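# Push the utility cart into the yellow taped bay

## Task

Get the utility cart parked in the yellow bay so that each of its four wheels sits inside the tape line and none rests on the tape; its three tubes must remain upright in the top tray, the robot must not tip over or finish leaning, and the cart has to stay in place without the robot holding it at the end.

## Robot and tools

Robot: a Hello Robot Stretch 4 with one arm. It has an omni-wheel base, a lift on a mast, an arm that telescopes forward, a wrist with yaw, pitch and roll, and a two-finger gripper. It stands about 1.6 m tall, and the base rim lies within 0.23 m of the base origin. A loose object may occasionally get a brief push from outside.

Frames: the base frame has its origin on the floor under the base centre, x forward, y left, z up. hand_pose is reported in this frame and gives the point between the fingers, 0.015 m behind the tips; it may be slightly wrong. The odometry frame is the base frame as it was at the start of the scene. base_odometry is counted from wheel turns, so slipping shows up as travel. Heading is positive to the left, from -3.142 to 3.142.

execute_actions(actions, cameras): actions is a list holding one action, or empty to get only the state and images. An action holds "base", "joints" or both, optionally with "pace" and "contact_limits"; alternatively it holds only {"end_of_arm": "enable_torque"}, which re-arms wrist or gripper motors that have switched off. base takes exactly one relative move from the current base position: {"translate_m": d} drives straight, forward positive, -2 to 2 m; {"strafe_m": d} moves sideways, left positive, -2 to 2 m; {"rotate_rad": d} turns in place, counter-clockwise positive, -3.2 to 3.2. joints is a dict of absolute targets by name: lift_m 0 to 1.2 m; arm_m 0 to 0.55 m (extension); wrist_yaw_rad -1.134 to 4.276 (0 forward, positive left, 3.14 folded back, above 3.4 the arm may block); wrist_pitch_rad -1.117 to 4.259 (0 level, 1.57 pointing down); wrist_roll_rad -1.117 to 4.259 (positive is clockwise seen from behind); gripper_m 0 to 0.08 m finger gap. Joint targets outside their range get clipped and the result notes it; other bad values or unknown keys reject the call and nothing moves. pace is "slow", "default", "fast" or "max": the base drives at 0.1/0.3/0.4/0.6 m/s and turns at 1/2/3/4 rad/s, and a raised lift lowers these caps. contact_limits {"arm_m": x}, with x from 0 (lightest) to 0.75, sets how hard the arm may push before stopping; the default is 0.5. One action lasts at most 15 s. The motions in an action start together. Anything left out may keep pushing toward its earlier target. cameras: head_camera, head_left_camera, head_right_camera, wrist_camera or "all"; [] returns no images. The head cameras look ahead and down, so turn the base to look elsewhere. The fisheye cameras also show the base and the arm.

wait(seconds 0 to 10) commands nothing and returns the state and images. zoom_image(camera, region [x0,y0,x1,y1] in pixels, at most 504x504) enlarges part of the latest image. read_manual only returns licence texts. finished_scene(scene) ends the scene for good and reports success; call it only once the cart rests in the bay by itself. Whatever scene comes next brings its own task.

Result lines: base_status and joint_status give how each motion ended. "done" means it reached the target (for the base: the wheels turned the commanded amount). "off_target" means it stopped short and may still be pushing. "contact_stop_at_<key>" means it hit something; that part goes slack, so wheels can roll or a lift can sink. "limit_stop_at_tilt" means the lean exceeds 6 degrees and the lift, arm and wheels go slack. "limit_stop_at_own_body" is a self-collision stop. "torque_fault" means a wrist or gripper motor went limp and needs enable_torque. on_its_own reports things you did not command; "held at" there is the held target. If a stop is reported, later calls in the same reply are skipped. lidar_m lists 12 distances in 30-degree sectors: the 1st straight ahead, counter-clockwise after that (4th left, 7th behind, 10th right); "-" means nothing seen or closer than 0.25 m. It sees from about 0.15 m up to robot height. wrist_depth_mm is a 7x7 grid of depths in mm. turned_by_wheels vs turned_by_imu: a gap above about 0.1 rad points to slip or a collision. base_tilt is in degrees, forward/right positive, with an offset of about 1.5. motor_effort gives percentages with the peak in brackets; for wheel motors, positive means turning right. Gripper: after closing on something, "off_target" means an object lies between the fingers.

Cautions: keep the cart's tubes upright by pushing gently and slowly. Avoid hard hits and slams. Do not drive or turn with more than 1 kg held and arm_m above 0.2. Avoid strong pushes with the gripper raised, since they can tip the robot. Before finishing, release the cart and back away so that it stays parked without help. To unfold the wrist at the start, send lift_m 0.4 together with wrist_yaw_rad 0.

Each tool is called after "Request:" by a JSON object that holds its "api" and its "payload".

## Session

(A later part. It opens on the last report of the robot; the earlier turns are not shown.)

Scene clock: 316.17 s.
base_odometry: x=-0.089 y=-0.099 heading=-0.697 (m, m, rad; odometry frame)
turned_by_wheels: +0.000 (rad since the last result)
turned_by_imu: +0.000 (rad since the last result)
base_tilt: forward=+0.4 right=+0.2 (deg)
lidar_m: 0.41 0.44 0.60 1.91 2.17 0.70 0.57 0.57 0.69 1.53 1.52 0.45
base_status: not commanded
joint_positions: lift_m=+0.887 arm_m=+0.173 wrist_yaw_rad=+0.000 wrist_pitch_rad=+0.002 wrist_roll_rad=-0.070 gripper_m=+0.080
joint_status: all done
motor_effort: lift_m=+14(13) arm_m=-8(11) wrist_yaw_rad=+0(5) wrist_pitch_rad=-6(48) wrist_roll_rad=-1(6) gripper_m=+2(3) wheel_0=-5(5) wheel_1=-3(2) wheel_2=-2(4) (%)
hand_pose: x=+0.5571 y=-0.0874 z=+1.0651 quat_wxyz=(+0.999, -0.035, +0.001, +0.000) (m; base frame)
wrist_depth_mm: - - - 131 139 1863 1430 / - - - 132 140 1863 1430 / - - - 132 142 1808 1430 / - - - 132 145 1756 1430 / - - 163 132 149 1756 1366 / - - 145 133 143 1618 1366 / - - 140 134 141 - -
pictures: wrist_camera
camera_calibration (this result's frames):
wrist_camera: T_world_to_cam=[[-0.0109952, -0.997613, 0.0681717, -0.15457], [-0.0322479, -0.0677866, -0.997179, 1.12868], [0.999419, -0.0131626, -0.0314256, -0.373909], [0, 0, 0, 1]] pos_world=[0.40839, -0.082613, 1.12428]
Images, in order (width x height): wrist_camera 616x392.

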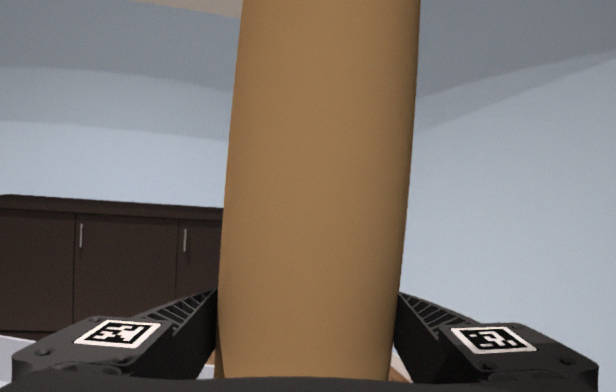

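Request:
{"api": "execute_actions", "payload": {"actions": [{"joints": {"arm_m": 0.13}, "pace": "slow"}], "cameras": ["wrist_camera", "head_camera"]}}

Scene clock: 317.93 s.
base_odometry: x=-0.089 y=-0.099 heading=-0.697 (m, m, rad; odometry frame)
turned_by_wheels: +0.000 (rad since the last result)
turned_by_imu: -0.001 (rad since the last result)
base_tilt: forward=+0.3 right=+0.2 (deg)
lidar_m: 0.40 0.44 0.60 1.93 2.17 0.69 0.55 0.57 0.69 1.54 1.52 0.46
base_status: not commanded
joint_positions: lift_m=+0.887 arm_m=+0.132 wrist_yaw_rad=+0.000 wrist_pitch_rad=+0.002 wrist_roll_rad=-0.070 gripper_m=+0.080
joint_status: all done
motor_effort: lift_m=+14(14) arm_m=-9(9) wrist_yaw_rad=+0(1) wrist_pitch_rad=-7(6) wrist_roll_rad=+0(1) gripper_m=+2(2) wheel_0=-5(5) wheel_1=-3(2) wheel_2=-2(2) (%)
hand_pose: x=+0.5152 y=-0.0874 z=+1.0651 quat_wxyz=(+0.999, -0.035, +0.001, +0.000) (m; base frame)
wrist_depth_mm: - - - 172 191 1863 1430 / - - - 173 198 1863 1464 / - - - 174 - 1808 1464 / - - - 174 - 1808 1430 / - - - 174 - 1756 1430 / - - 187 176 183 1618 1366 / - - 183 176 186 - -
pictures: head_camera, wrist_camera
camera_calibration (this result's frames):
wrist_camera: T_world_to_cam=[[-0.0109657, -0.997602, 0.0683398, -0.155218], [-0.0323554, -0.0679541, -0.997164, 1.12733], [0.999416, -0.0131457, -0.0315327, -0.331913], [0, 0, 0, 1]] pos_world=[0.366492, -0.0826018, 1.12428]
Images, in order (width x height): head_camera 420x560, wrist_camera 616x392.

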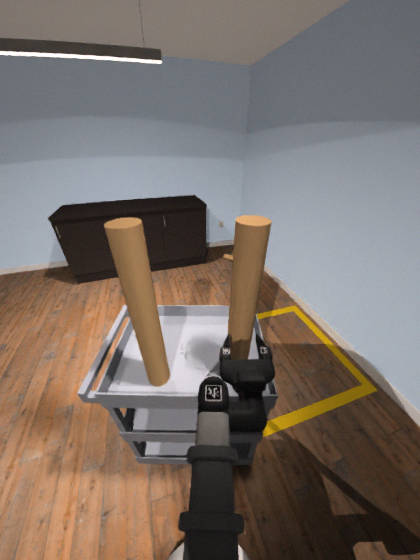

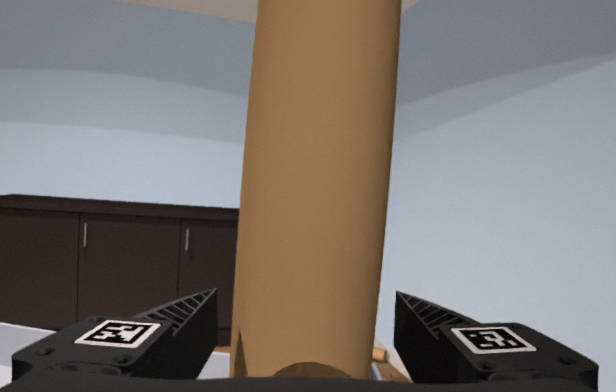

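Request:
{"api": "zoom_image", "payload": {"camera": "head_camera", "region": [60, 290, 300, 480]}}

Region (60, 290, 300, 480) of head_camera's 420x560 image, scaled by 2.100, with more detail than that image has; it fills the top 399 rows of this view, and the rest is white.

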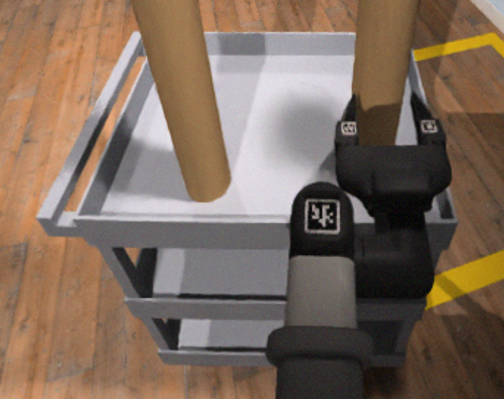

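Request:
{"api": "execute_actions", "payload": {"actions": [{"joints": {"arm_m": 0.0, "wrist_roll_rad": 0.0}, "pace": "fast"}], "cameras": ["head_camera"]}}

Scene clock: 323.47 s.
base_odometry: x=-0.089 y=-0.099 heading=-0.697 (m, m, rad; odometry frame)
turned_by_wheels: +0.000 (rad since the last result)
turned_by_imu: -0.002 (rad since the last result)
base_tilt: forward=+0.3 right=+0.2 (deg)
lidar_m: 0.43 0.45 0.62 1.88 2.18 0.69 0.57 0.56 0.70 1.51 1.52 0.45
base_status: not commanded
joint_positions: lift_m=+0.887 arm_m=+0.002 wrist_yaw_rad=+0.000 wrist_pitch_rad=+0.003 wrist_roll_rad=+0.000 gripper_m=+0.080
joint_status: all done
motor_effort: lift_m=+14(14) arm_m=-9(10) wrist_yaw_rad=+0(1) wrist_pitch_rad=-7(8) wrist_roll_rad=+3(2) gripper_m=+3(2) wheel_0=-5(5) wheel_1=-2(3) wheel_2=-2(2) (%)
hand_pose: x=+0.3851 y=-0.0875 z=+1.0650 quat_wxyz=(+1.000, +0.000, +0.001, +0.000) (m; base frame)
wrist_depth_mm: - - - 306 - 1808 1430 / - - - 306 - 1863 1430 / - - - 307 - 1863 1464 / - - - 309 - 1863 1464 / - - - 309 - 1863 1430 / - - - 312 - 1661 1430 / - - 634 312 591 - -
pictures: head_camera
Images, in order (width x height): head_camera 420x560.

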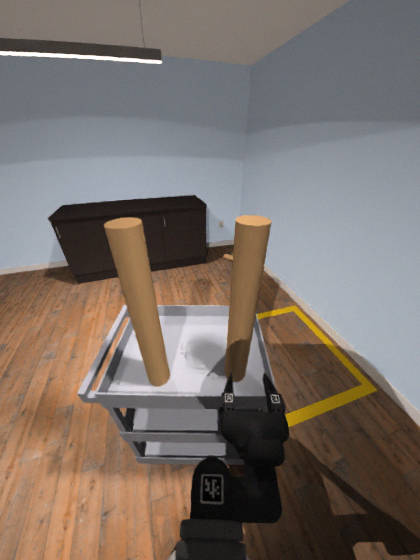

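Request:
{"api": "execute_actions", "payload": {"actions": [{"base": {"strafe_m": 1.075}, "joints": {"lift_m": 0.45, "wrist_yaw_rad": 1.57}, "pace": "fast"}], "cameras": ["head_camera"]}}

Scene clock: 327.67 s.
base_odometry: x=+0.601 y=+0.725 heading=-0.697 (m, m, rad; odometry frame)
turned_by_wheels: +0.000 (rad since the last result)
turned_by_imu: -0.005 (rad since the last result)
base_tilt: forward=+0.2 right=+0.2 (deg)
lidar_m: 2.33 2.30 1.01 0.84 1.14 1.32 1.74 0.96 1.04 1.69 0.73 0.87
base_status: done
joint_positions: lift_m=+0.450 arm_m=+0.001 wrist_yaw_rad=+1.570 wrist_pitch_rad=+0.003 wrist_roll_rad=+0.000 gripper_m=+0.080
joint_status: all done
motor_effort: lift_m=+15(15) arm_m=-8(8) wrist_yaw_rad=+0(7) wrist_pitch_rad=-7(6) wrist_roll_rad=+1(1) gripper_m=+3(2) wheel_0=+0(11) wheel_1=-1(14) wheel_2=+0(0) (%)
hand_pose: x=+0.2600 y=+0.2126 z=+0.6280 quat_wxyz=(+0.707, -0.001, +0.001, +0.707) (m; base frame)
wrist_depth_mm: 1042 917 1042 1281 1397 1576 1708 / 1042 1060 1118 1205 1138 1537 1708 / 1042 1078 1138 1255 1229 1537 1708 / 1042 1078 1138 1229 1229 1537 1708 / 1042 1078 1160 1255 1229 1576 1708 / 1042 809 1182 1255 1138 1537 1708 / - - 1160 1229 1078 - -
pictures: head_camera
Images, in order (width x height): head_camera 420x560.

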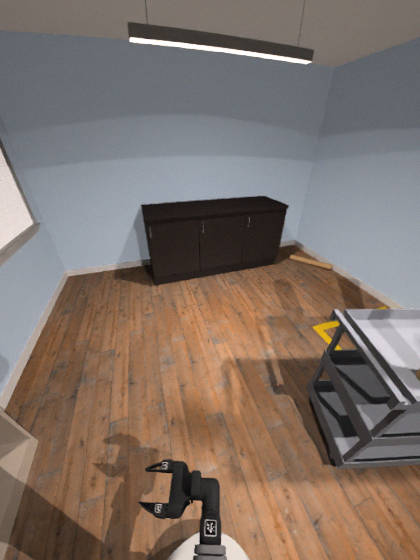

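Request:
{"api": "execute_actions", "payload": {"actions": [{"base": {"rotate_rad": -0.89}, "joints": {"wrist_yaw_rad": 0.0}}], "cameras": ["head_camera", "wrist_camera"]}}

Scene clock: 329.40 s.
base_odometry: x=+0.601 y=+0.725 heading=-1.586 (m, m, rad; odometry frame)
turned_by_wheels: -0.889 (rad since the last result)
turned_by_imu: -0.878 (rad since the last result)
base_tilt: forward=+0.3 right=+0.1 (deg)
lidar_m: 0.73 1.04 2.31 2.03 0.96 0.84 1.17 1.48 1.73 0.97 1.13 1.08
base_status: done
joint_positions: lift_m=+0.450 arm_m=+0.001 wrist_yaw_rad=+0.000 wrist_pitch_rad=+0.003 wrist_roll_rad=+0.000 gripper_m=+0.080
joint_status: all done
motor_effort: lift_m=+15(15) arm_m=-8(8) wrist_yaw_rad=+0(6) wrist_pitch_rad=-7(8) wrist_roll_rad=+0(1) gripper_m=+2(2) wheel_0=+4(10) wheel_1=+3(9) wheel_2=+1(8) (%)
hand_pose: x=+0.3851 y=-0.0874 z=+0.6280 quat_wxyz=(+1.000, +0.000, +0.001, +0.000) (m; base frame)
wrist_depth_mm: - - - 768 - - 1983 / - - 699 574 - - 1921 / - - 750 621 904 - 1983 / - - - - - - 1983 / - - 1042 1060 1042 - 1983 / - 854 661 603 723 - 1921 / - - 1025 1118 1060 - -
pictures: head_camera, wrist_camera
camera_calibration (this result's frames):
wrist_camera: T_world_to_cam=[[-0.0109297, -0.99994, -0.00114562, -0.0833127], [-0.0326153, 0.00150157, -0.999467, 0.694859], [0.999408, -0.0108865, -0.0326297, -0.214794], [0, 0, 0, 1]] pos_world=[0.236419, -0.0866894, 0.687385]
Images, in order (width x height): head_camera 420x560, wrist_camera 616x392.

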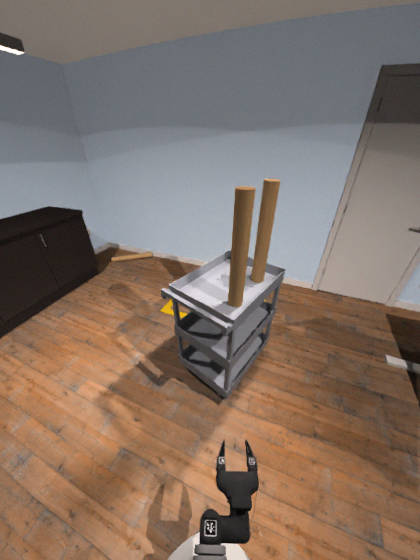

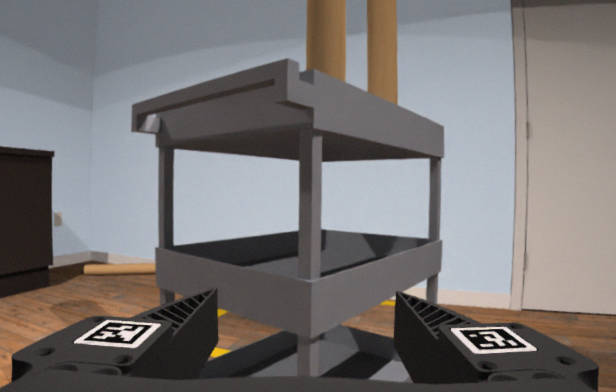

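Request:
{"api": "zoom_image", "payload": {"camera": "wrist_camera", "region": [200, 60, 460, 340]}}

Request:
{"api": "zoom_image", "payload": {"camera": "head_camera", "region": [130, 230, 330, 430]}}

Region (200, 60, 460, 340) of wrist_camera's 616x392 image, scaled by 1.800; it fills the left 468 columns of this view, and the rest is white.

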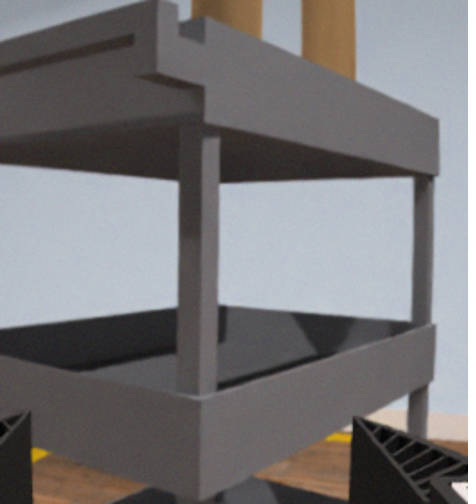

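Region (130, 230, 330, 430) of head_camera's 420x560 image, scaled by 2.520, with more detail than that image has.

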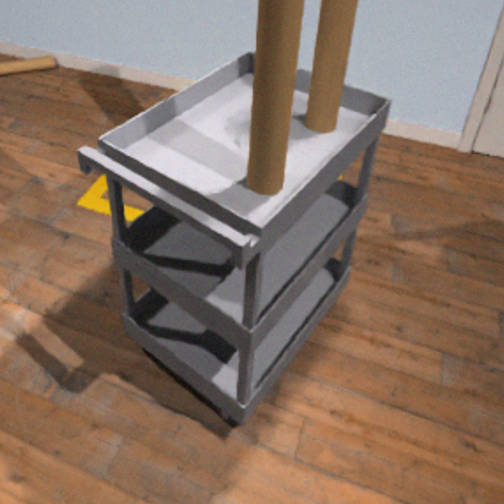

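Request:
{"api": "execute_actions", "payload": {"actions": [{"base": {"translate_m": 0.33}, "joints": {"lift_m": 0.47}, "pace": "fast"}], "cameras": ["head_camera", "wrist_camera"]}}

Scene clock: 333.87 s.
base_odometry: x=+0.596 y=+0.395 heading=-1.586 (m, m, rad; odometry frame)
turned_by_wheels: +0.000 (rad since the last result)
turned_by_imu: -0.002 (rad since the last result)
base_tilt: forward=+0.4 right=+0.1 (deg)
lidar_m: 0.41 0.61 2.21 2.21 1.27 1.14 1.47 1.87 1.05 1.05 1.32 0.58
base_status: done
joint_positions: lift_m=+0.470 arm_m=+0.001 wrist_yaw_rad=+0.000 wrist_pitch_rad=+0.003 wrist_roll_rad=+0.000 gripper_m=+0.080
joint_status: all done
motor_effort: lift_m=+22(23) arm_m=-8(8) wrist_yaw_rad=+0(0) wrist_pitch_rad=-7(7) wrist_roll_rad=-1(2) gripper_m=+2(3) wheel_0=+3(13) wheel_1=+4(9) wheel_2=-1(15) (%)
hand_pose: x=+0.3851 y=-0.0874 z=+0.6473 quat_wxyz=(+1.000, +0.000, +0.001, +0.000) (m; base frame)
wrist_depth_mm: - 342 294 241 324 1808 1708 / 469 387 304 253 324 1808 1708 / - 554 559 258 539 683 1756 / - - - 259 - 1808 1708 / - - - 262 1983 1808 1708 / - 521 654 264 661 715 1756 / - - 452 265 340 - -
pictures: head_camera, wrist_camera
camera_calibration (this result's frames):
wrist_camera: T_world_to_cam=[[-0.0110457, -0.999938, -0.0011451, -0.0832708], [-0.0326538, 0.00150526, -0.999466, 0.71425], [0.999406, -0.0110024, -0.0326684, -0.214135], [0, 0, 0, 1]] pos_world=[0.236411, -0.0866968, 0.706778]
Images, in order (width x height): head_camera 420x560, wrist_camera 616x392.

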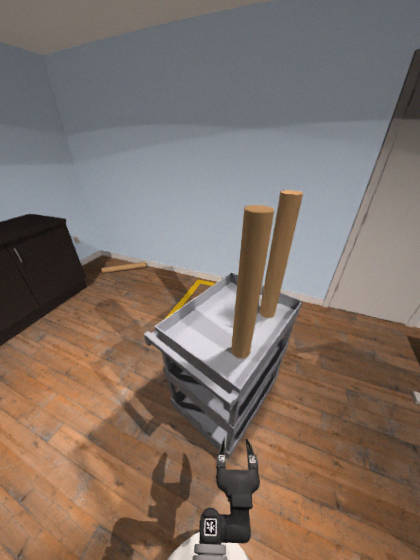

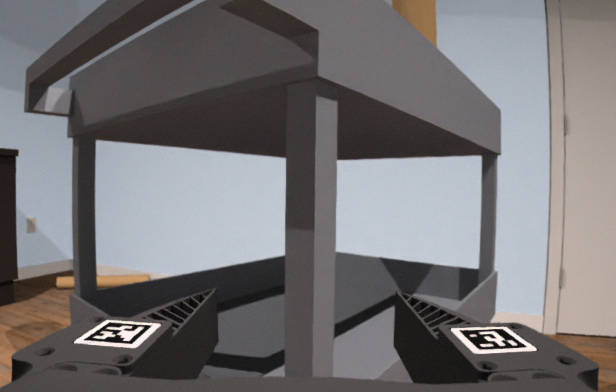

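Request:
{"api": "execute_actions", "payload": {"actions": [{"base": {"translate_m": 0.13}, "joints": {"wrist_yaw_rad": -0.025}}], "cameras": ["head_camera", "wrist_camera"]}}

Scene clock: 336.43 s.
base_odometry: x=+0.594 y=+0.266 heading=-1.585 (m, m, rad; odometry frame)
turned_by_wheels: +0.000 (rad since the last result)
turned_by_imu: -0.001 (rad since the last result)
base_tilt: forward=+0.3 right=+0.2 (deg)
lidar_m: 0.27 0.47 2.16 2.15 1.42 1.27 1.59 2.01 1.07 1.10 1.36 0.34
base_status: done
joint_positions: lift_m=+0.470 arm_m=+0.001 wrist_yaw_rad=-0.025 wrist_pitch_rad=+0.003 wrist_roll_rad=+0.000 gripper_m=+0.080
joint_status: all done
motor_effort: lift_m=+22(22) arm_m=-8(8) wrist_yaw_rad=-1(2) wrist_pitch_rad=-7(7) wrist_roll_rad=+2(2) gripper_m=+2(1) wheel_0=+4(8) wheel_1=+4(8) wheel_2=-3(10) (%)
hand_pose: x=+0.3828 y=-0.0927 z=+0.6473 quat_wxyz=(+1.000, +0.000, +0.001, -0.012) (m; base frame)
wrist_depth_mm: 229 179 160 121 172 309 1618 / 252 248 252 121 248 306 1618 / - - 559 121 535 521 1618 / - - - 122 1921 1708 1618 / - - - 122 1863 1756 1618 / - 504 597 123 661 627 1618 / - - 297 124 449 - -
pictures: head_camera, wrist_camera
camera_calibration (this result's frames):
wrist_camera: T_world_to_cam=[[-0.0358865, -0.999355, -0.00114514, -0.0789891], [-0.0326069, 0.00231617, -0.999466, 0.714242], [0.998824, -0.03583, -0.032669, -0.214031], [0, 0, 0, 1]] pos_world=[0.234234, -0.0882613, 0.706777]
Images, in order (width x height): head_camera 420x560, wrist_camera 616x392.

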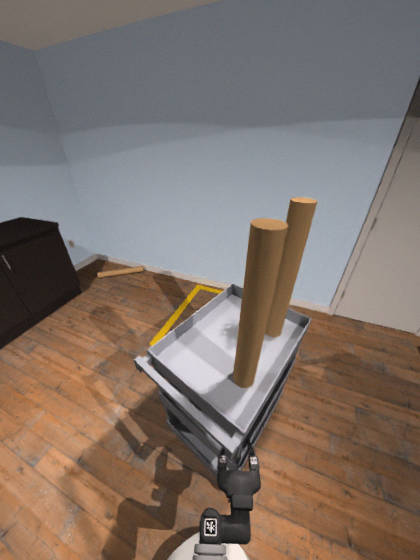

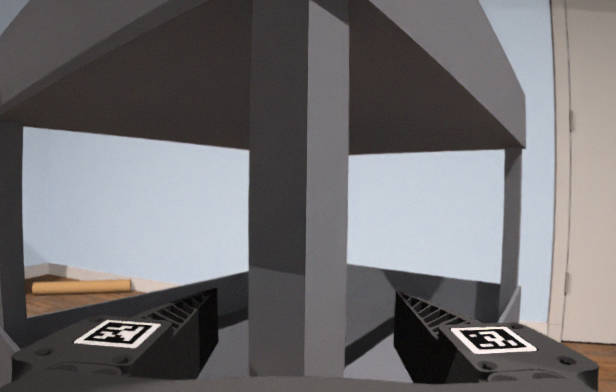

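Request:
{"api": "execute_actions", "payload": {"actions": [{"joints": {"wrist_yaw_rad": -0.012, "gripper_m": 0.02}}], "cameras": ["wrist_camera"]}}

Scene clock: 337.87 s.
base_odometry: x=+0.594 y=+0.266 heading=-1.585 (m, m, rad; odometry frame)
turned_by_wheels: +0.000 (rad since the last result)
turned_by_imu: -0.001 (rad since the last result)
base_tilt: forward=+0.3 right=+0.2 (deg)
lidar_m: 0.29 0.42 2.16 2.18 1.44 1.26 1.61 2.04 1.08 1.07 1.37 0.36
base_status: not commanded
joint_positions: lift_m=+0.470 arm_m=+0.001 wrist_yaw_rad=-0.012 wrist_pitch_rad=+0.003 wrist_roll_rad=+0.001 gripper_m=+0.033
joint_status: gripper_m off_target (ended at +0.033, target +0.020); the others done
on_its_own: gripper_m is held at +0.028, not at your +0.020, by its contact guard: the fingers met something
motor_effort: lift_m=+22(22) arm_m=-8(8) wrist_yaw_rad=-1(1) wrist_pitch_rad=-8(7) wrist_roll_rad=-2(3) gripper_m=-35(34) wheel_0=+3(4) wheel_1=+4(4) wheel_2=-3(3) (%)
hand_pose: x=+0.3840 y=-0.0899 z=+0.6473 quat_wxyz=(+1.000, +0.000, +0.001, -0.006) (m; base frame)
wrist_depth_mm: 239 182 167 121 171 281 1618 / 264 247 252 121 248 306 1618 / - - 559 122 539 508 1618 / - - - 122 1921 1708 1661 / - - - 122 1863 1756 1661 / 1229 535 591 123 661 621 1618 / 439 - - 123 - 455 1537
pictures: wrist_camera
camera_calibration (this result's frames):
wrist_camera: T_world_to_cam=[[-0.0229401, -0.999735, -0.00189673, -0.0807336], [-0.0326254, 0.00264484, -0.999464, 0.71431], [0.999204, -0.0228659, -0.0326774, -0.214088], [0, 0, 0, 1]] pos_world=[0.235371, -0.0874968, 0.706778]
Images, in order (width x height): wrist_camera 616x392.

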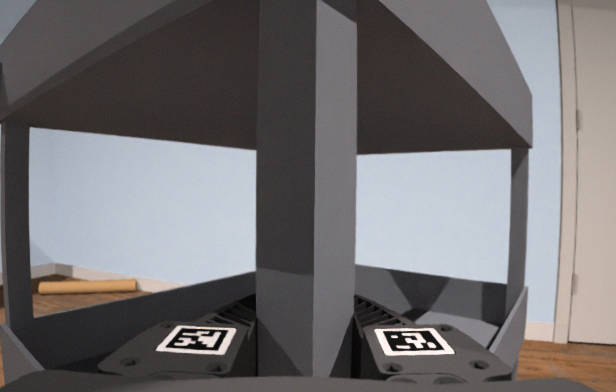

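Request:
{"api": "execute_actions", "payload": {"actions": [{"base": {"translate_m": 0.2}, "joints": {"gripper_m": 0.03}, "pace": "slow"}], "cameras": ["head_camera", "wrist_camera"]}}

Scene clock: 341.30 s.
base_odometry: x=+0.591 y=+0.066 heading=-1.585 (m, m, rad; odometry frame)
turned_by_wheels: +0.000 (rad since the last result)
turned_by_imu: -0.003 (rad since the last result)
base_tilt: forward=+0.4 right=+0.2 (deg)
lidar_m: 0.29 0.42 2.09 2.10 1.97 1.46 1.53 2.21 1.16 1.16 1.47 0.32
base_status: done
joint_positions: lift_m=+0.470 arm_m=+0.001 wrist_yaw_rad=-0.018 wrist_pitch_rad=+0.002 wrist_roll_rad=+0.000 gripper_m=+0.033
joint_status: gripper_m off_target (ended at +0.033, target +0.030)
on_its_own: wrist_yaw_rad is at rest, and its effort (+19) is outside its rest range (-13 to +13)
motor_effort: lift_m=+22(22) arm_m=-5(8) wrist_yaw_rad=+19(21) wrist_pitch_rad=-6(7) wrist_roll_rad=-1(0) gripper_m=-18(33) wheel_0=+3(8) wheel_1=+4(8) wheel_2=-7(14) (%)
hand_pose: x=+0.3828 y=-0.0913 z=+0.6474 quat_wxyz=(+1.000, +0.000, +0.001, -0.009) (m; base frame)
wrist_depth_mm: 184 167 167 117 174 1537 1464 / 242 248 252 117 248 1499 1499 / - - 559 118 544 1499 1464 / - - - 119 1708 1576 1499 / - - - 120 1708 1537 1499 / 1983 559 634 121 654 1537 1464 / 442 - - 121 - 1537 1464
pictures: head_camera, wrist_camera
camera_calibration (this result's frames):
wrist_camera: T_world_to_cam=[[-0.0296177, -0.99956, -0.0014644, -0.0798801], [-0.0322305, 0.00241929, -0.999478, 0.714193], [0.999042, -0.029555, -0.032288, -0.21373], [0, 0, 0, 1]] pos_world=[0.234178, -0.0878896, 0.706802]
Images, in order (width x height): head_camera 420x560, wrist_camera 616x392.

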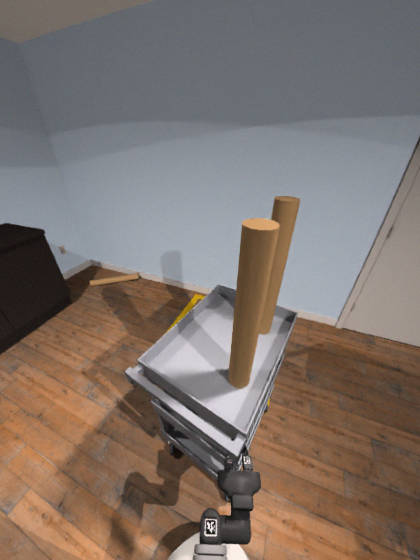

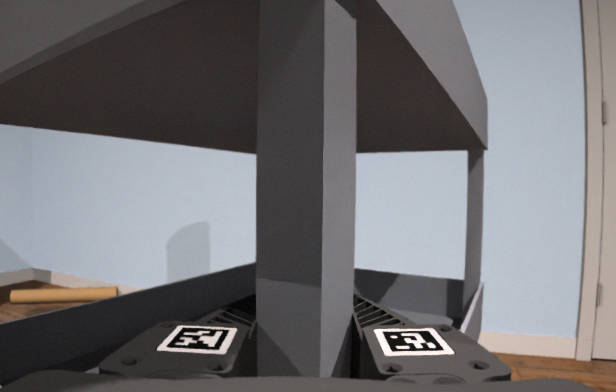

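Request:
{"api": "zoom_image", "payload": {"camera": "head_camera", "region": [110, 270, 320, 480]}}

Region (110, 270, 320, 480) of head_camera's 420x560 image, scaled by 2.400, with more detail than that image has.

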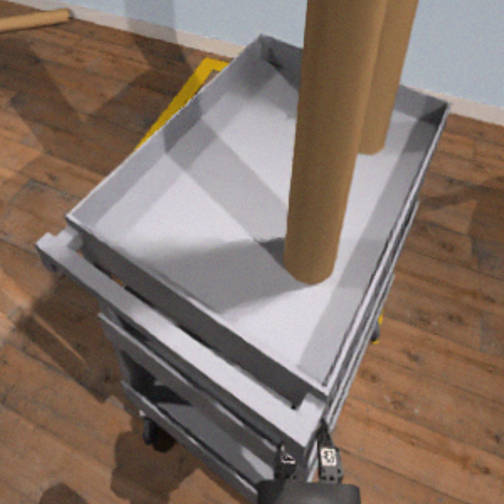

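Request:
{"api": "execute_actions", "payload": {"actions": [{"base": {"strafe_m": 0.045}, "joints": {"gripper_m": 0.03}, "pace": "slow"}], "cameras": ["head_camera", "wrist_camera"]}}

Scene clock: 345.47 s.
base_odometry: x=+0.636 y=+0.065 heading=-1.586 (m, m, rad; odometry frame)
turned_by_wheels: -0.001 (rad since the last result)
turned_by_imu: -0.003 (rad since the last result)
base_tilt: forward=+0.2 right=+0.2 (deg)
lidar_m: 0.30 0.43 2.07 2.05 1.95 1.47 1.46 2.17 1.19 1.21 1.51 0.36
base_status: done
joint_positions: lift_m=+0.470 arm_m=+0.001 wrist_yaw_rad=-0.018 wrist_pitch_rad=+0.003 wrist_roll_rad=+0.000 gripper_m=+0.033
joint_status: gripper_m off_target (ended at +0.033, target +0.030)
on_its_own: wrist_yaw_rad is at rest, and its effort (+18) is outside its rest range (-13 to +13)
motor_effort: lift_m=+22(22) arm_m=-5(5) wrist_yaw_rad=+18(28) wrist_pitch_rad=-8(8) wrist_roll_rad=+0(1) gripper_m=-19(20) wheel_0=-9(17) wheel_1=+3(9) wheel_2=+0(7) (%)
hand_pose: x=+0.3828 y=-0.0913 z=+0.6473 quat_wxyz=(+1.000, +0.000, +0.001, -0.009) (m; base frame)
wrist_depth_mm: 206 171 167 118 173 368 1499 / 242 248 253 119 248 359 1464 / - - 564 119 539 1499 1464 / - - - 120 1708 1618 1537 / - - - 121 1708 1618 1499 / - 549 609 121 661 647 1499 / 439 - - 122 - 1537 1464
pictures: head_camera, wrist_camera
camera_calibration (this result's frames):
wrist_camera: T_world_to_cam=[[-0.029332, -0.999569, -0.00145763, -0.0799336], [-0.0329394, 0.00242406, -0.999454, 0.7143], [0.999027, -0.029268, -0.0329963, -0.213268], [0, 0, 0, 1]] pos_world=[0.234245, -0.0878725, 0.706757]
Images, in order (width x height): head_camera 420x560, wrist_camera 616x392.

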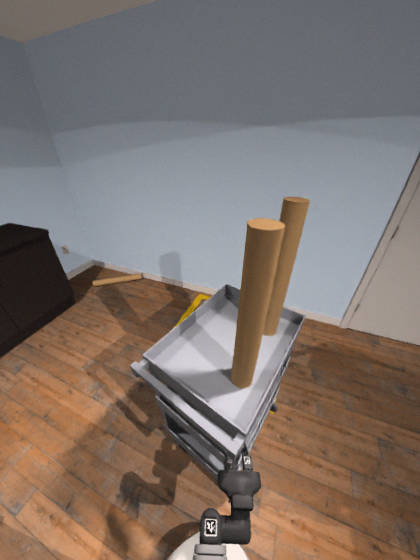

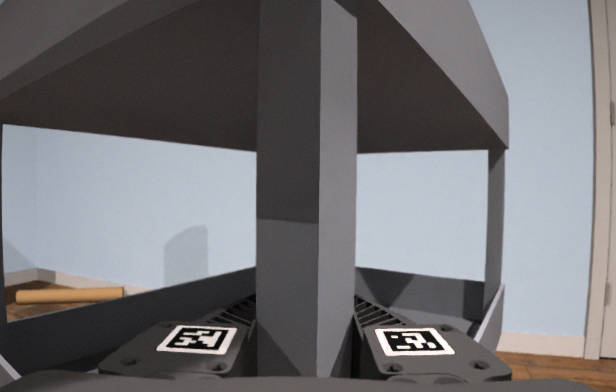

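Request:
{"api": "execute_actions", "payload": {"actions": [{"base": {"translate_m": 0.3}, "joints": {"gripper_m": 0.03}, "pace": "slow"}], "cameras": ["head_camera", "wrist_camera"]}}

Scene clock: 349.93 s.
base_odometry: x=+0.632 y=-0.235 heading=-1.585 (m, m, rad; odometry frame)
turned_by_wheels: +0.001 (rad since the last result)
turned_by_imu: +0.000 (rad since the last result)
base_tilt: forward=+0.3 right=+0.2 (deg)
lidar_m: 0.28 0.38 1.95 1.94 2.25 1.72 1.74 2.36 1.29 1.34 1.85 0.38
base_status: done
joint_positions: lift_m=+0.470 arm_m=+0.001 wrist_yaw_rad=-0.008 wrist_pitch_rad=+0.002 wrist_roll_rad=+0.000 gripper_m=+0.033
joint_status: gripper_m off_target (ended at +0.033, target +0.030)
motor_effort: lift_m=+22(22) arm_m=-5(5) wrist_yaw_rad=-12(22) wrist_pitch_rad=-6(8) wrist_roll_rad=+2(0) gripper_m=-16(18) wheel_0=+10(13) wheel_1=+6(7) wheel_2=-3(16) (%)
hand_pose: x=+0.3838 y=-0.0891 z=+0.6474 quat_wxyz=(+1.000, +0.000, +0.001, -0.004) (m; base frame)
wrist_depth_mm: 179 167 167 119 186 1308 1205 / 242 248 253 120 251 1308 1229 / - 559 559 120 539 1308 1255 / - 1983 1756 121 1430 1308 1255 / - 1921 1708 122 1430 1336 1229 / 1863 574 640 122 661 1281 1255 / 449 - - 123 - 1308 1229
pictures: head_camera, wrist_camera
camera_calibration (this result's frames):
wrist_camera: T_world_to_cam=[[-0.018934, -0.99982, -0.00144939, -0.0817251], [-0.032205, 0.00205878, -0.999479, 0.714189], [0.999302, -0.0188775, -0.0322382, -0.213806], [0, 0, 0, 1]] pos_world=[0.23511, -0.0872168, 0.706805]
Images, in order (width x height): head_camera 420x560, wrist_camera 616x392.

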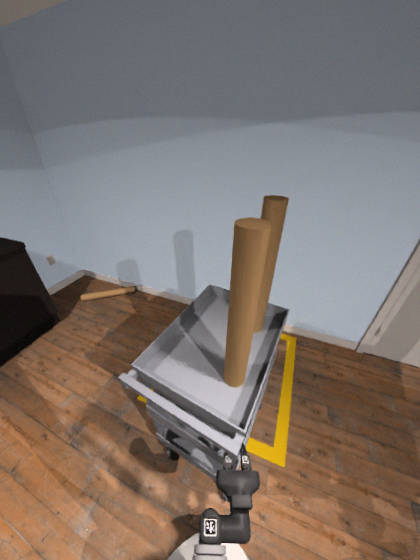

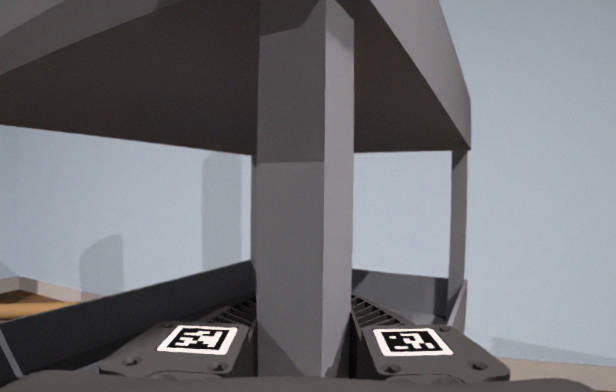

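Request:
{"api": "zoom_image", "payload": {"camera": "head_camera", "region": [100, 270, 320, 490]}}

Region (100, 270, 320, 490) of head_camera's 420x560 image, scaled by 2.291, with more detail than that image has.

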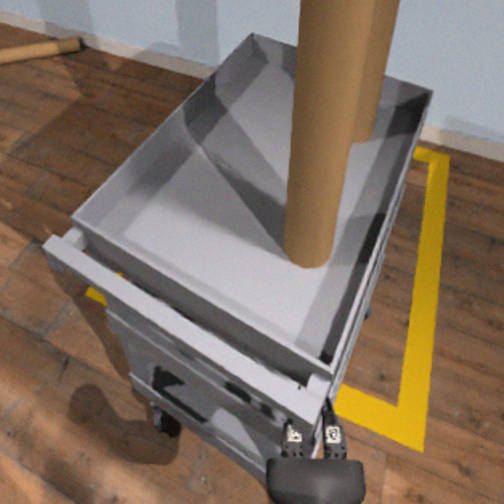

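Request:
{"api": "execute_actions", "payload": {"actions": [{"base": {"translate_m": 0.42}, "joints": {"gripper_m": 0.03}, "pace": "slow"}], "cameras": ["head_camera", "wrist_camera", "head_right_camera"]}}

Scene clock: 358.00 s.
base_odometry: x=+0.626 y=-0.654 heading=-1.584 (m, m, rad; odometry frame)
turned_by_wheels: +0.001 (rad since the last result)
turned_by_imu: -0.002 (rad since the last result)
base_tilt: forward=+0.3 right=+0.1 (deg)
lidar_m: 0.27 0.33 1.82 1.82 2.66 2.11 2.18 1.62 1.46 1.50 1.39 0.27
base_status: done
joint_positions: lift_m=+0.470 arm_m=+0.001 wrist_yaw_rad=-0.009 wrist_pitch_rad=+0.002 wrist_roll_rad=+0.000 gripper_m=+0.031
joint_status: all done
motor_effort: lift_m=+22(22) arm_m=-5(5) wrist_yaw_rad=-8(12) wrist_pitch_rad=-7(7) wrist_roll_rad=+1(1) gripper_m=-4(16) wheel_0=+9(11) wheel_1=+6(8) wheel_2=-4(6) (%)
hand_pose: x=+0.3836 y=-0.0894 z=+0.6474 quat_wxyz=(+1.000, +0.000, +0.001, -0.005) (m; base frame)
wrist_depth_mm: 164 167 167 120 293 960 904 / 243 248 253 120 319 960 904 / 1537 554 564 121 676 960 891 / 1576 1366 1229 121 1025 976 904 / 1576 1397 809 121 1025 976 904 / 521 627 634 122 676 976 904 / 462 - - 122 - 946 904
pictures: head_camera, head_right_camera, wrist_camera
camera_calibration (this result's frames):
wrist_camera: T_world_to_cam=[[-0.0202796, -0.999793, -0.00144868, -0.0814944], [-0.0323518, 0.00210444, -0.999474, 0.714211], [0.999271, -0.020222, -0.0323878, -0.213704], [0, 0, 0, 1]] pos_world=[0.235002, -0.0873021, 0.706796]
Images, in order (width x height): head_camera 420x560, head_right_camera 420x672, wrist_camera 616x392.

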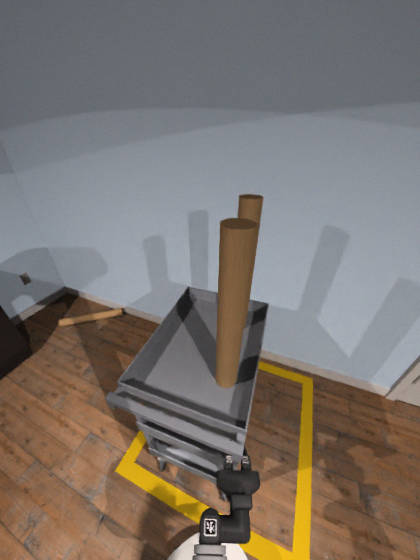

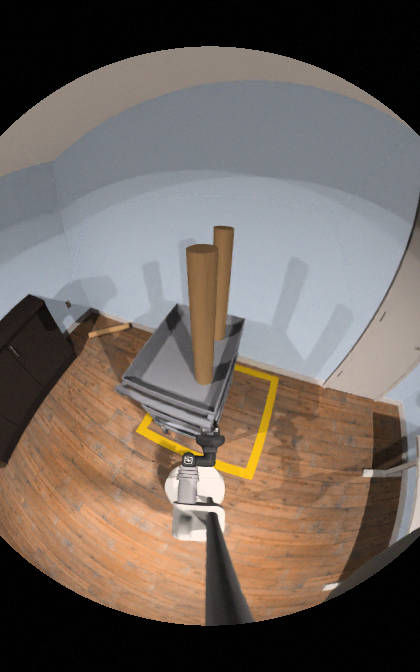

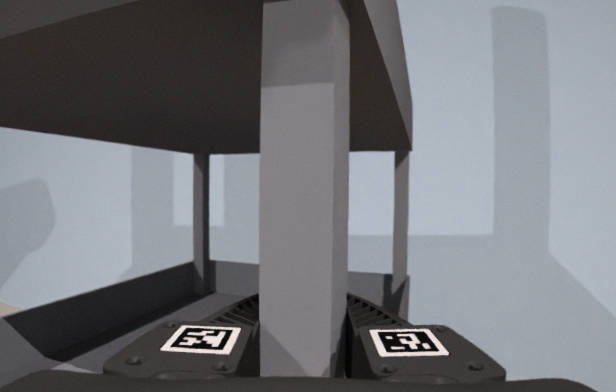

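Request:
{"api": "zoom_image", "payload": {"camera": "head_camera", "region": [90, 270, 330, 510]}}

Region (90, 270, 330, 510) of head_camera's 420x560 image, scaled by 2.100, with more detail than that image has.

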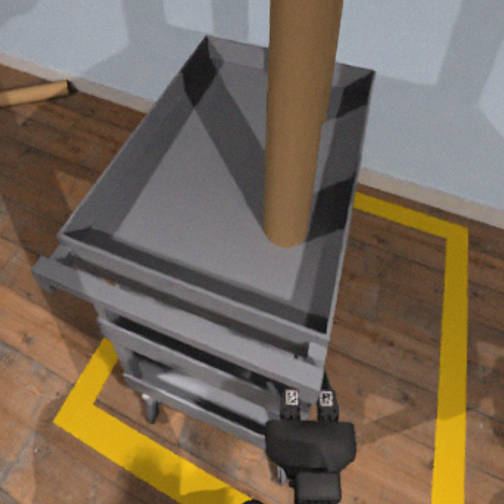

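Request:
{"api": "zoom_image", "payload": {"camera": "head_camera", "region": [105, 420, 265, 530]}}

Request:
{"api": "zoom_image", "payload": {"camera": "head_right_camera", "region": [120, 360, 290, 500]}}

Region (105, 420, 265, 530) of head_camera's 420x560 image, scaled by 3.150, with more detail than that image has; it fills the top 346 rows of this view, and the rest is white.

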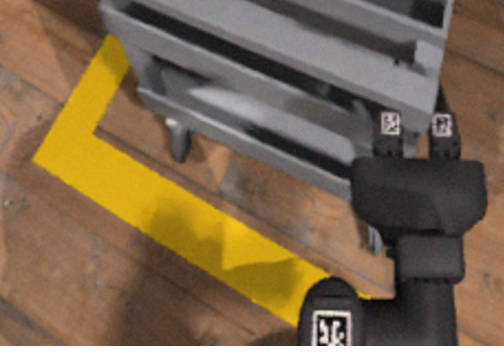

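Region (120, 360, 290, 500) of head_right_camera's 420x672 image, scaled by 2.965, with more detail than that image has; it fills the top 415 rows of this view, and the rest is white.

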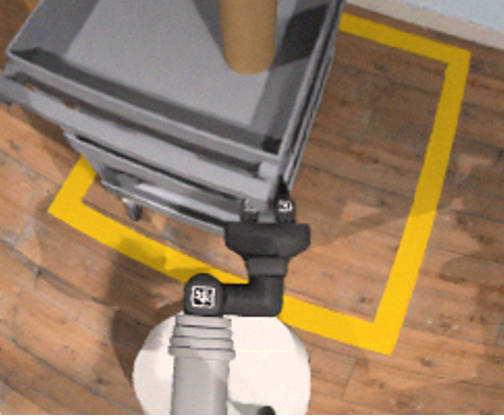

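Request:
{"api": "execute_actions", "payload": {"actions": []}}

Scene clock: 362.00 s.
base_odometry: x=+0.626 y=-0.654 heading=-1.584 (m, m, rad; odometry frame)
turned_by_wheels: +0.000 (rad since the last result)
turned_by_imu: -0.001 (rad since the last result)
base_tilt: forward=+0.3 right=+0.2 (deg)
lidar_m: 0.26 0.34 1.80 1.79 2.70 2.12 2.15 1.60 1.45 1.50 1.42 0.28
base_status: done
joint_positions: lift_m=+0.470 arm_m=+0.001 wrist_yaw_rad=-0.009 wrist_pitch_rad=+0.002 wrist_roll_rad=+0.000 gripper_m=+0.031
joint_status: all done
motor_effort: lift_m=+22(22) arm_m=-5(5) wrist_yaw_rad=-8(12) wrist_pitch_rad=-6(7) wrist_roll_rad=-1(1) gripper_m=-5(16) wheel_0=+9(11) wheel_1=+6(8) wheel_2=-4(6) (%)
hand_pose: x=+0.3836 y=-0.0894 z=+0.6474 quat_wxyz=(+1.000, +0.000, +0.001, -0.005) (m; base frame)
wrist_depth_mm: 165 167 167 120 293 960 904 / 242 249 253 120 319 960 891 / 1537 554 564 120 668 960 904 / 1576 1397 1229 121 1025 960 904 / 1618 1430 820 121 1042 960 904 / 521 621 640 121 676 976 917 / 466 - - 122 - 946 904
pictures: head_camera, head_left_camera, head_right_camera, wrist_camera
camera_calibration (this result's frames):
wrist_camera: T_world_to_cam=[[-0.0202791, -0.999793, -0.00144858, -0.0814946], [-0.0323519, 0.00210432, -0.999474, 0.714211], [0.999271, -0.0202215, -0.0323879, -0.213704], [0, 0, 0, 1]] pos_world=[0.235002, -0.0873021, 0.706796]
Images, in order (width x height): head_camera 420x560, head_left_camera 420x672, head_right_camera 420x672, wrist_camera 616x392.

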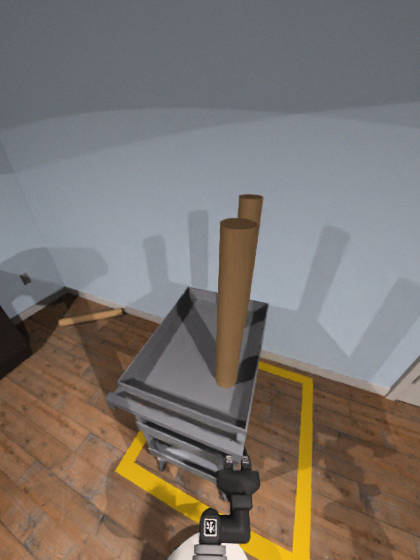

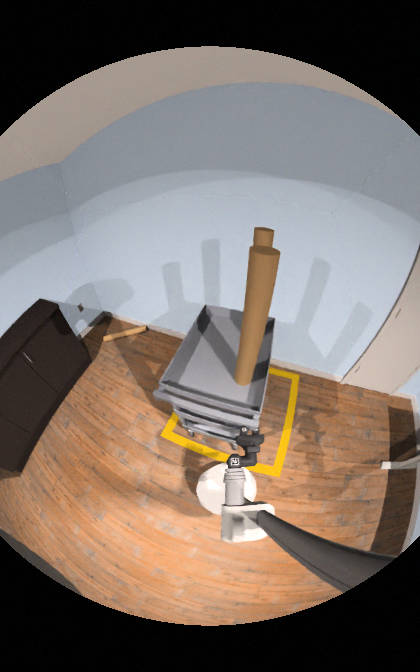

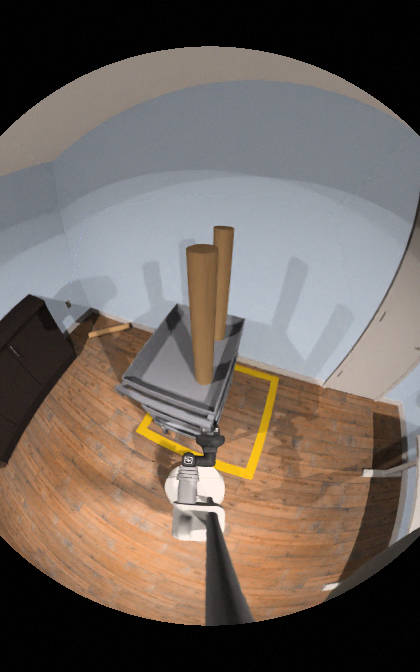

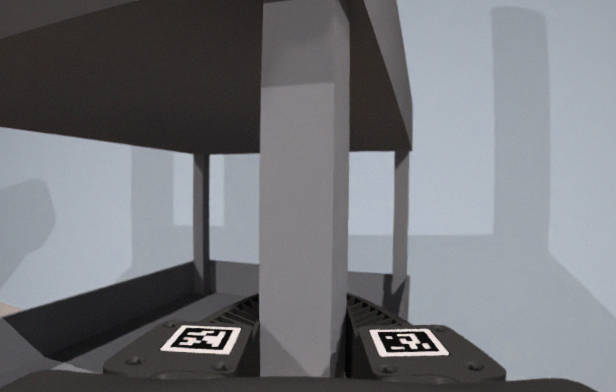

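Request:
{"api": "zoom_image", "payload": {"camera": "head_camera", "region": [90, 360, 330, 560]}}

Request:
{"api": "zoom_image", "payload": {"camera": "head_left_camera", "region": [80, 290, 320, 490]}}

Region (90, 360, 330, 560) of head_camera's 420x560 image, scaled by 2.100, with more detail than that image has.

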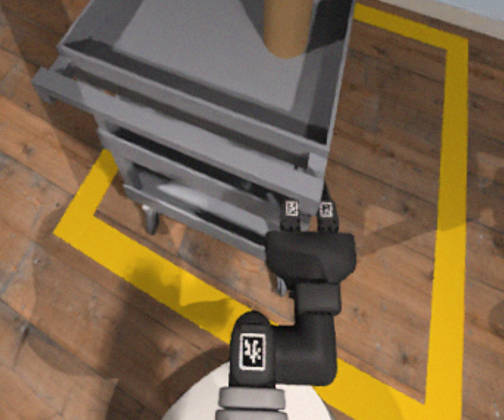

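Region (80, 290, 320, 490) of head_left_camera's 420x672 image, scaled by 2.100, with more detail than that image has.

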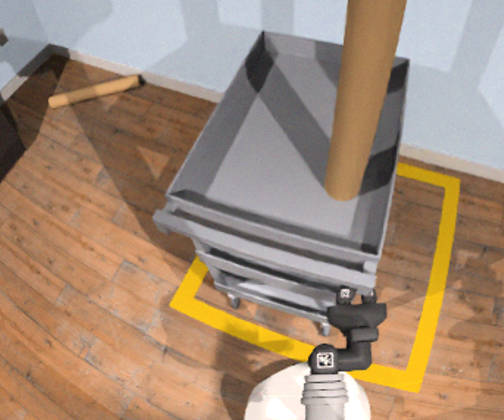

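Request:
{"api": "zoom_image", "payload": {"camera": "head_camera", "region": [0, 260, 160, 360]}}

Region (0, 260, 160, 360) of head_camera's 420x560 image, scaled by 3.150, with more detail than that image has; it fills the top 315 rows of this view, and the rest is white.

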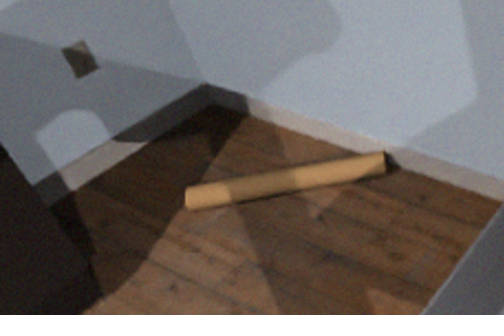

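Request:
{"api": "execute_actions", "payload": {"actions": [{"base": {"translate_m": -0.15}, "joints": {"gripper_m": 0.08}, "pace": "default"}], "cameras": ["head_camera", "wrist_camera"]}}

Scene clock: 369.30 s.
base_odometry: x=+0.628 y=-0.504 heading=-1.585 (m, m, rad; odometry frame)
turned_by_wheels: -0.001 (rad since the last result)
turned_by_imu: -0.002 (rad since the last result)
base_tilt: forward=+0.3 right=+0.2 (deg)
lidar_m: 0.42 0.53 1.86 1.89 2.54 1.98 2.00 1.56 1.40 1.42 1.59 1.41
base_status: done
joint_positions: lift_m=+0.470 arm_m=+0.001 wrist_yaw_rad=-0.012 wrist_pitch_rad=+0.003 wrist_roll_rad=+0.000 gripper_m=+0.080
joint_status: all done
motor_effort: lift_m=+22(22) arm_m=-5(5) wrist_yaw_rad=-1(9) wrist_pitch_rad=-7(7) wrist_roll_rad=+1(0) gripper_m=+5(5) wheel_0=-3(12) wheel_1=-4(8) wheel_2=+1(11) (%)
hand_pose: x=+0.3834 y=-0.0899 z=+0.6474 quat_wxyz=(+1.000, +0.000, +0.001, -0.006) (m; base frame)
wrist_depth_mm: 330 306 279 259 1182 1098 1008 / 336 310 285 268 1160 1098 1025 / 1708 554 564 286 1138 1098 1025 / 1756 1618 1397 289 1182 1098 1042 / 1756 1576 960 866 1182 1098 1025 / 549 609 647 603 554 1060 1042 / - - 449 353 452 - -
pictures: head_camera, wrist_camera
camera_calibration (this result's frames):
wrist_camera: T_world_to_cam=[[-0.0230238, -0.999734, -0.00144879, -0.0810229], [-0.0325255, 0.00219747, -0.999468, 0.714237], [0.999206, -0.0229644, -0.0325675, -0.213577], [0, 0, 0, 1]] pos_world=[0.234772, -0.0874755, 0.706784]
Images, in order (width x height): head_camera 420x560, wrist_camera 616x392.

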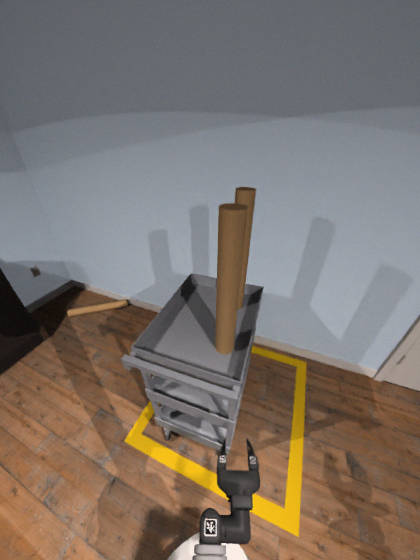

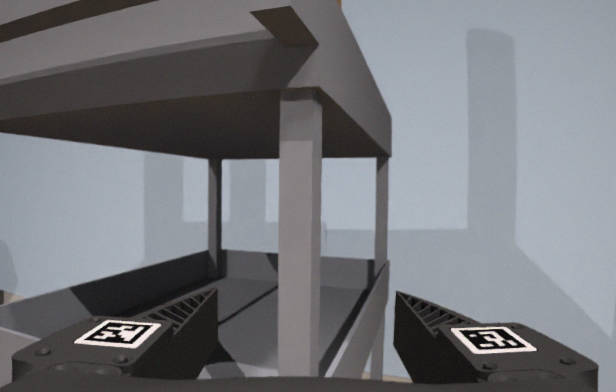

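Request:
{"api": "zoom_image", "payload": {"camera": "head_camera", "region": [110, 380, 310, 540]}}

Region (110, 380, 310, 540) of head_camera's 420x560 image, scaled by 2.520, with more detail than that image has; it fills the top 403 rows of this view, and the rest is white.

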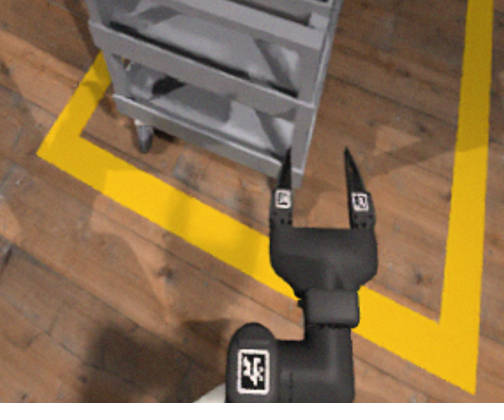

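Request:
{"api": "execute_actions", "payload": {"actions": [{"base": {"rotate_rad": 0.49}, "pace": "fast"}], "cameras": ["head_camera"]}}

Scene clock: 370.60 s.
base_odometry: x=+0.628 y=-0.504 heading=-1.095 (m, m, rad; odometry frame)
turned_by_wheels: +0.489 (rad since the last result)
turned_by_imu: +0.482 (rad since the last result)
base_tilt: forward=+0.4 right=+0.2 (deg)
lidar_m: 0.48 1.87 1.88 2.60 1.99 1.99 1.59 1.42 1.39 1.61 1.39 0.43
base_status: done
joint_positions: lift_m=+0.470 arm_m=+0.001 wrist_yaw_rad=-0.012 wrist_pitch_rad=+0.003 wrist_roll_rad=+0.000 gripper_m=+0.080
joint_status: not commanded
motor_effort: lift_m=+22(22) arm_m=-5(5) wrist_yaw_rad=-1(1) wrist_pitch_rad=-8(7) wrist_roll_rad=+1(1) gripper_m=+5(3) wheel_0=-4(11) wheel_1=-2(9) wheel_2=-2(14) (%)
hand_pose: x=+0.3834 y=-0.0899 z=+0.6474 quat_wxyz=(+1.000, +0.000, +0.001, -0.006) (m; base frame)
wrist_depth_mm: - - - 336 307 255 - / 1983 - 442 384 315 265 242 / 1576 - - 554 539 508 492 / 1499 - - 1863 1464 1182 1042 / 1499 - - 1921 1464 1118 1025 / 1537 1618 477 603 661 715 691 / - - 459 402 324 - -
pictures: head_camera
Images, in order (width x height): head_camera 420x560.

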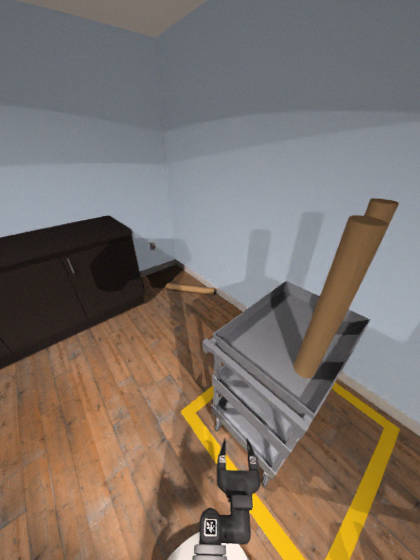

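Request:
{"api": "zoom_image", "payload": {"camera": "head_camera", "region": [120, 240, 280, 340]}}

Region (120, 240, 280, 340) of head_camera's 420x560 image, scaled by 3.150, with more detail than that image has; it fills the top 315 rows of this view, and the rest is white.

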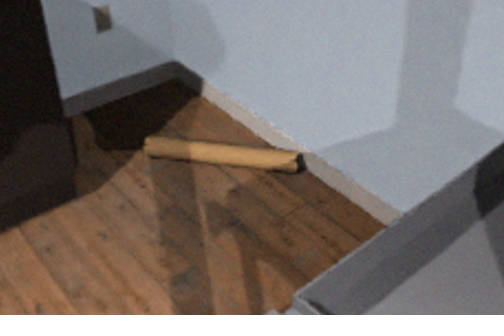

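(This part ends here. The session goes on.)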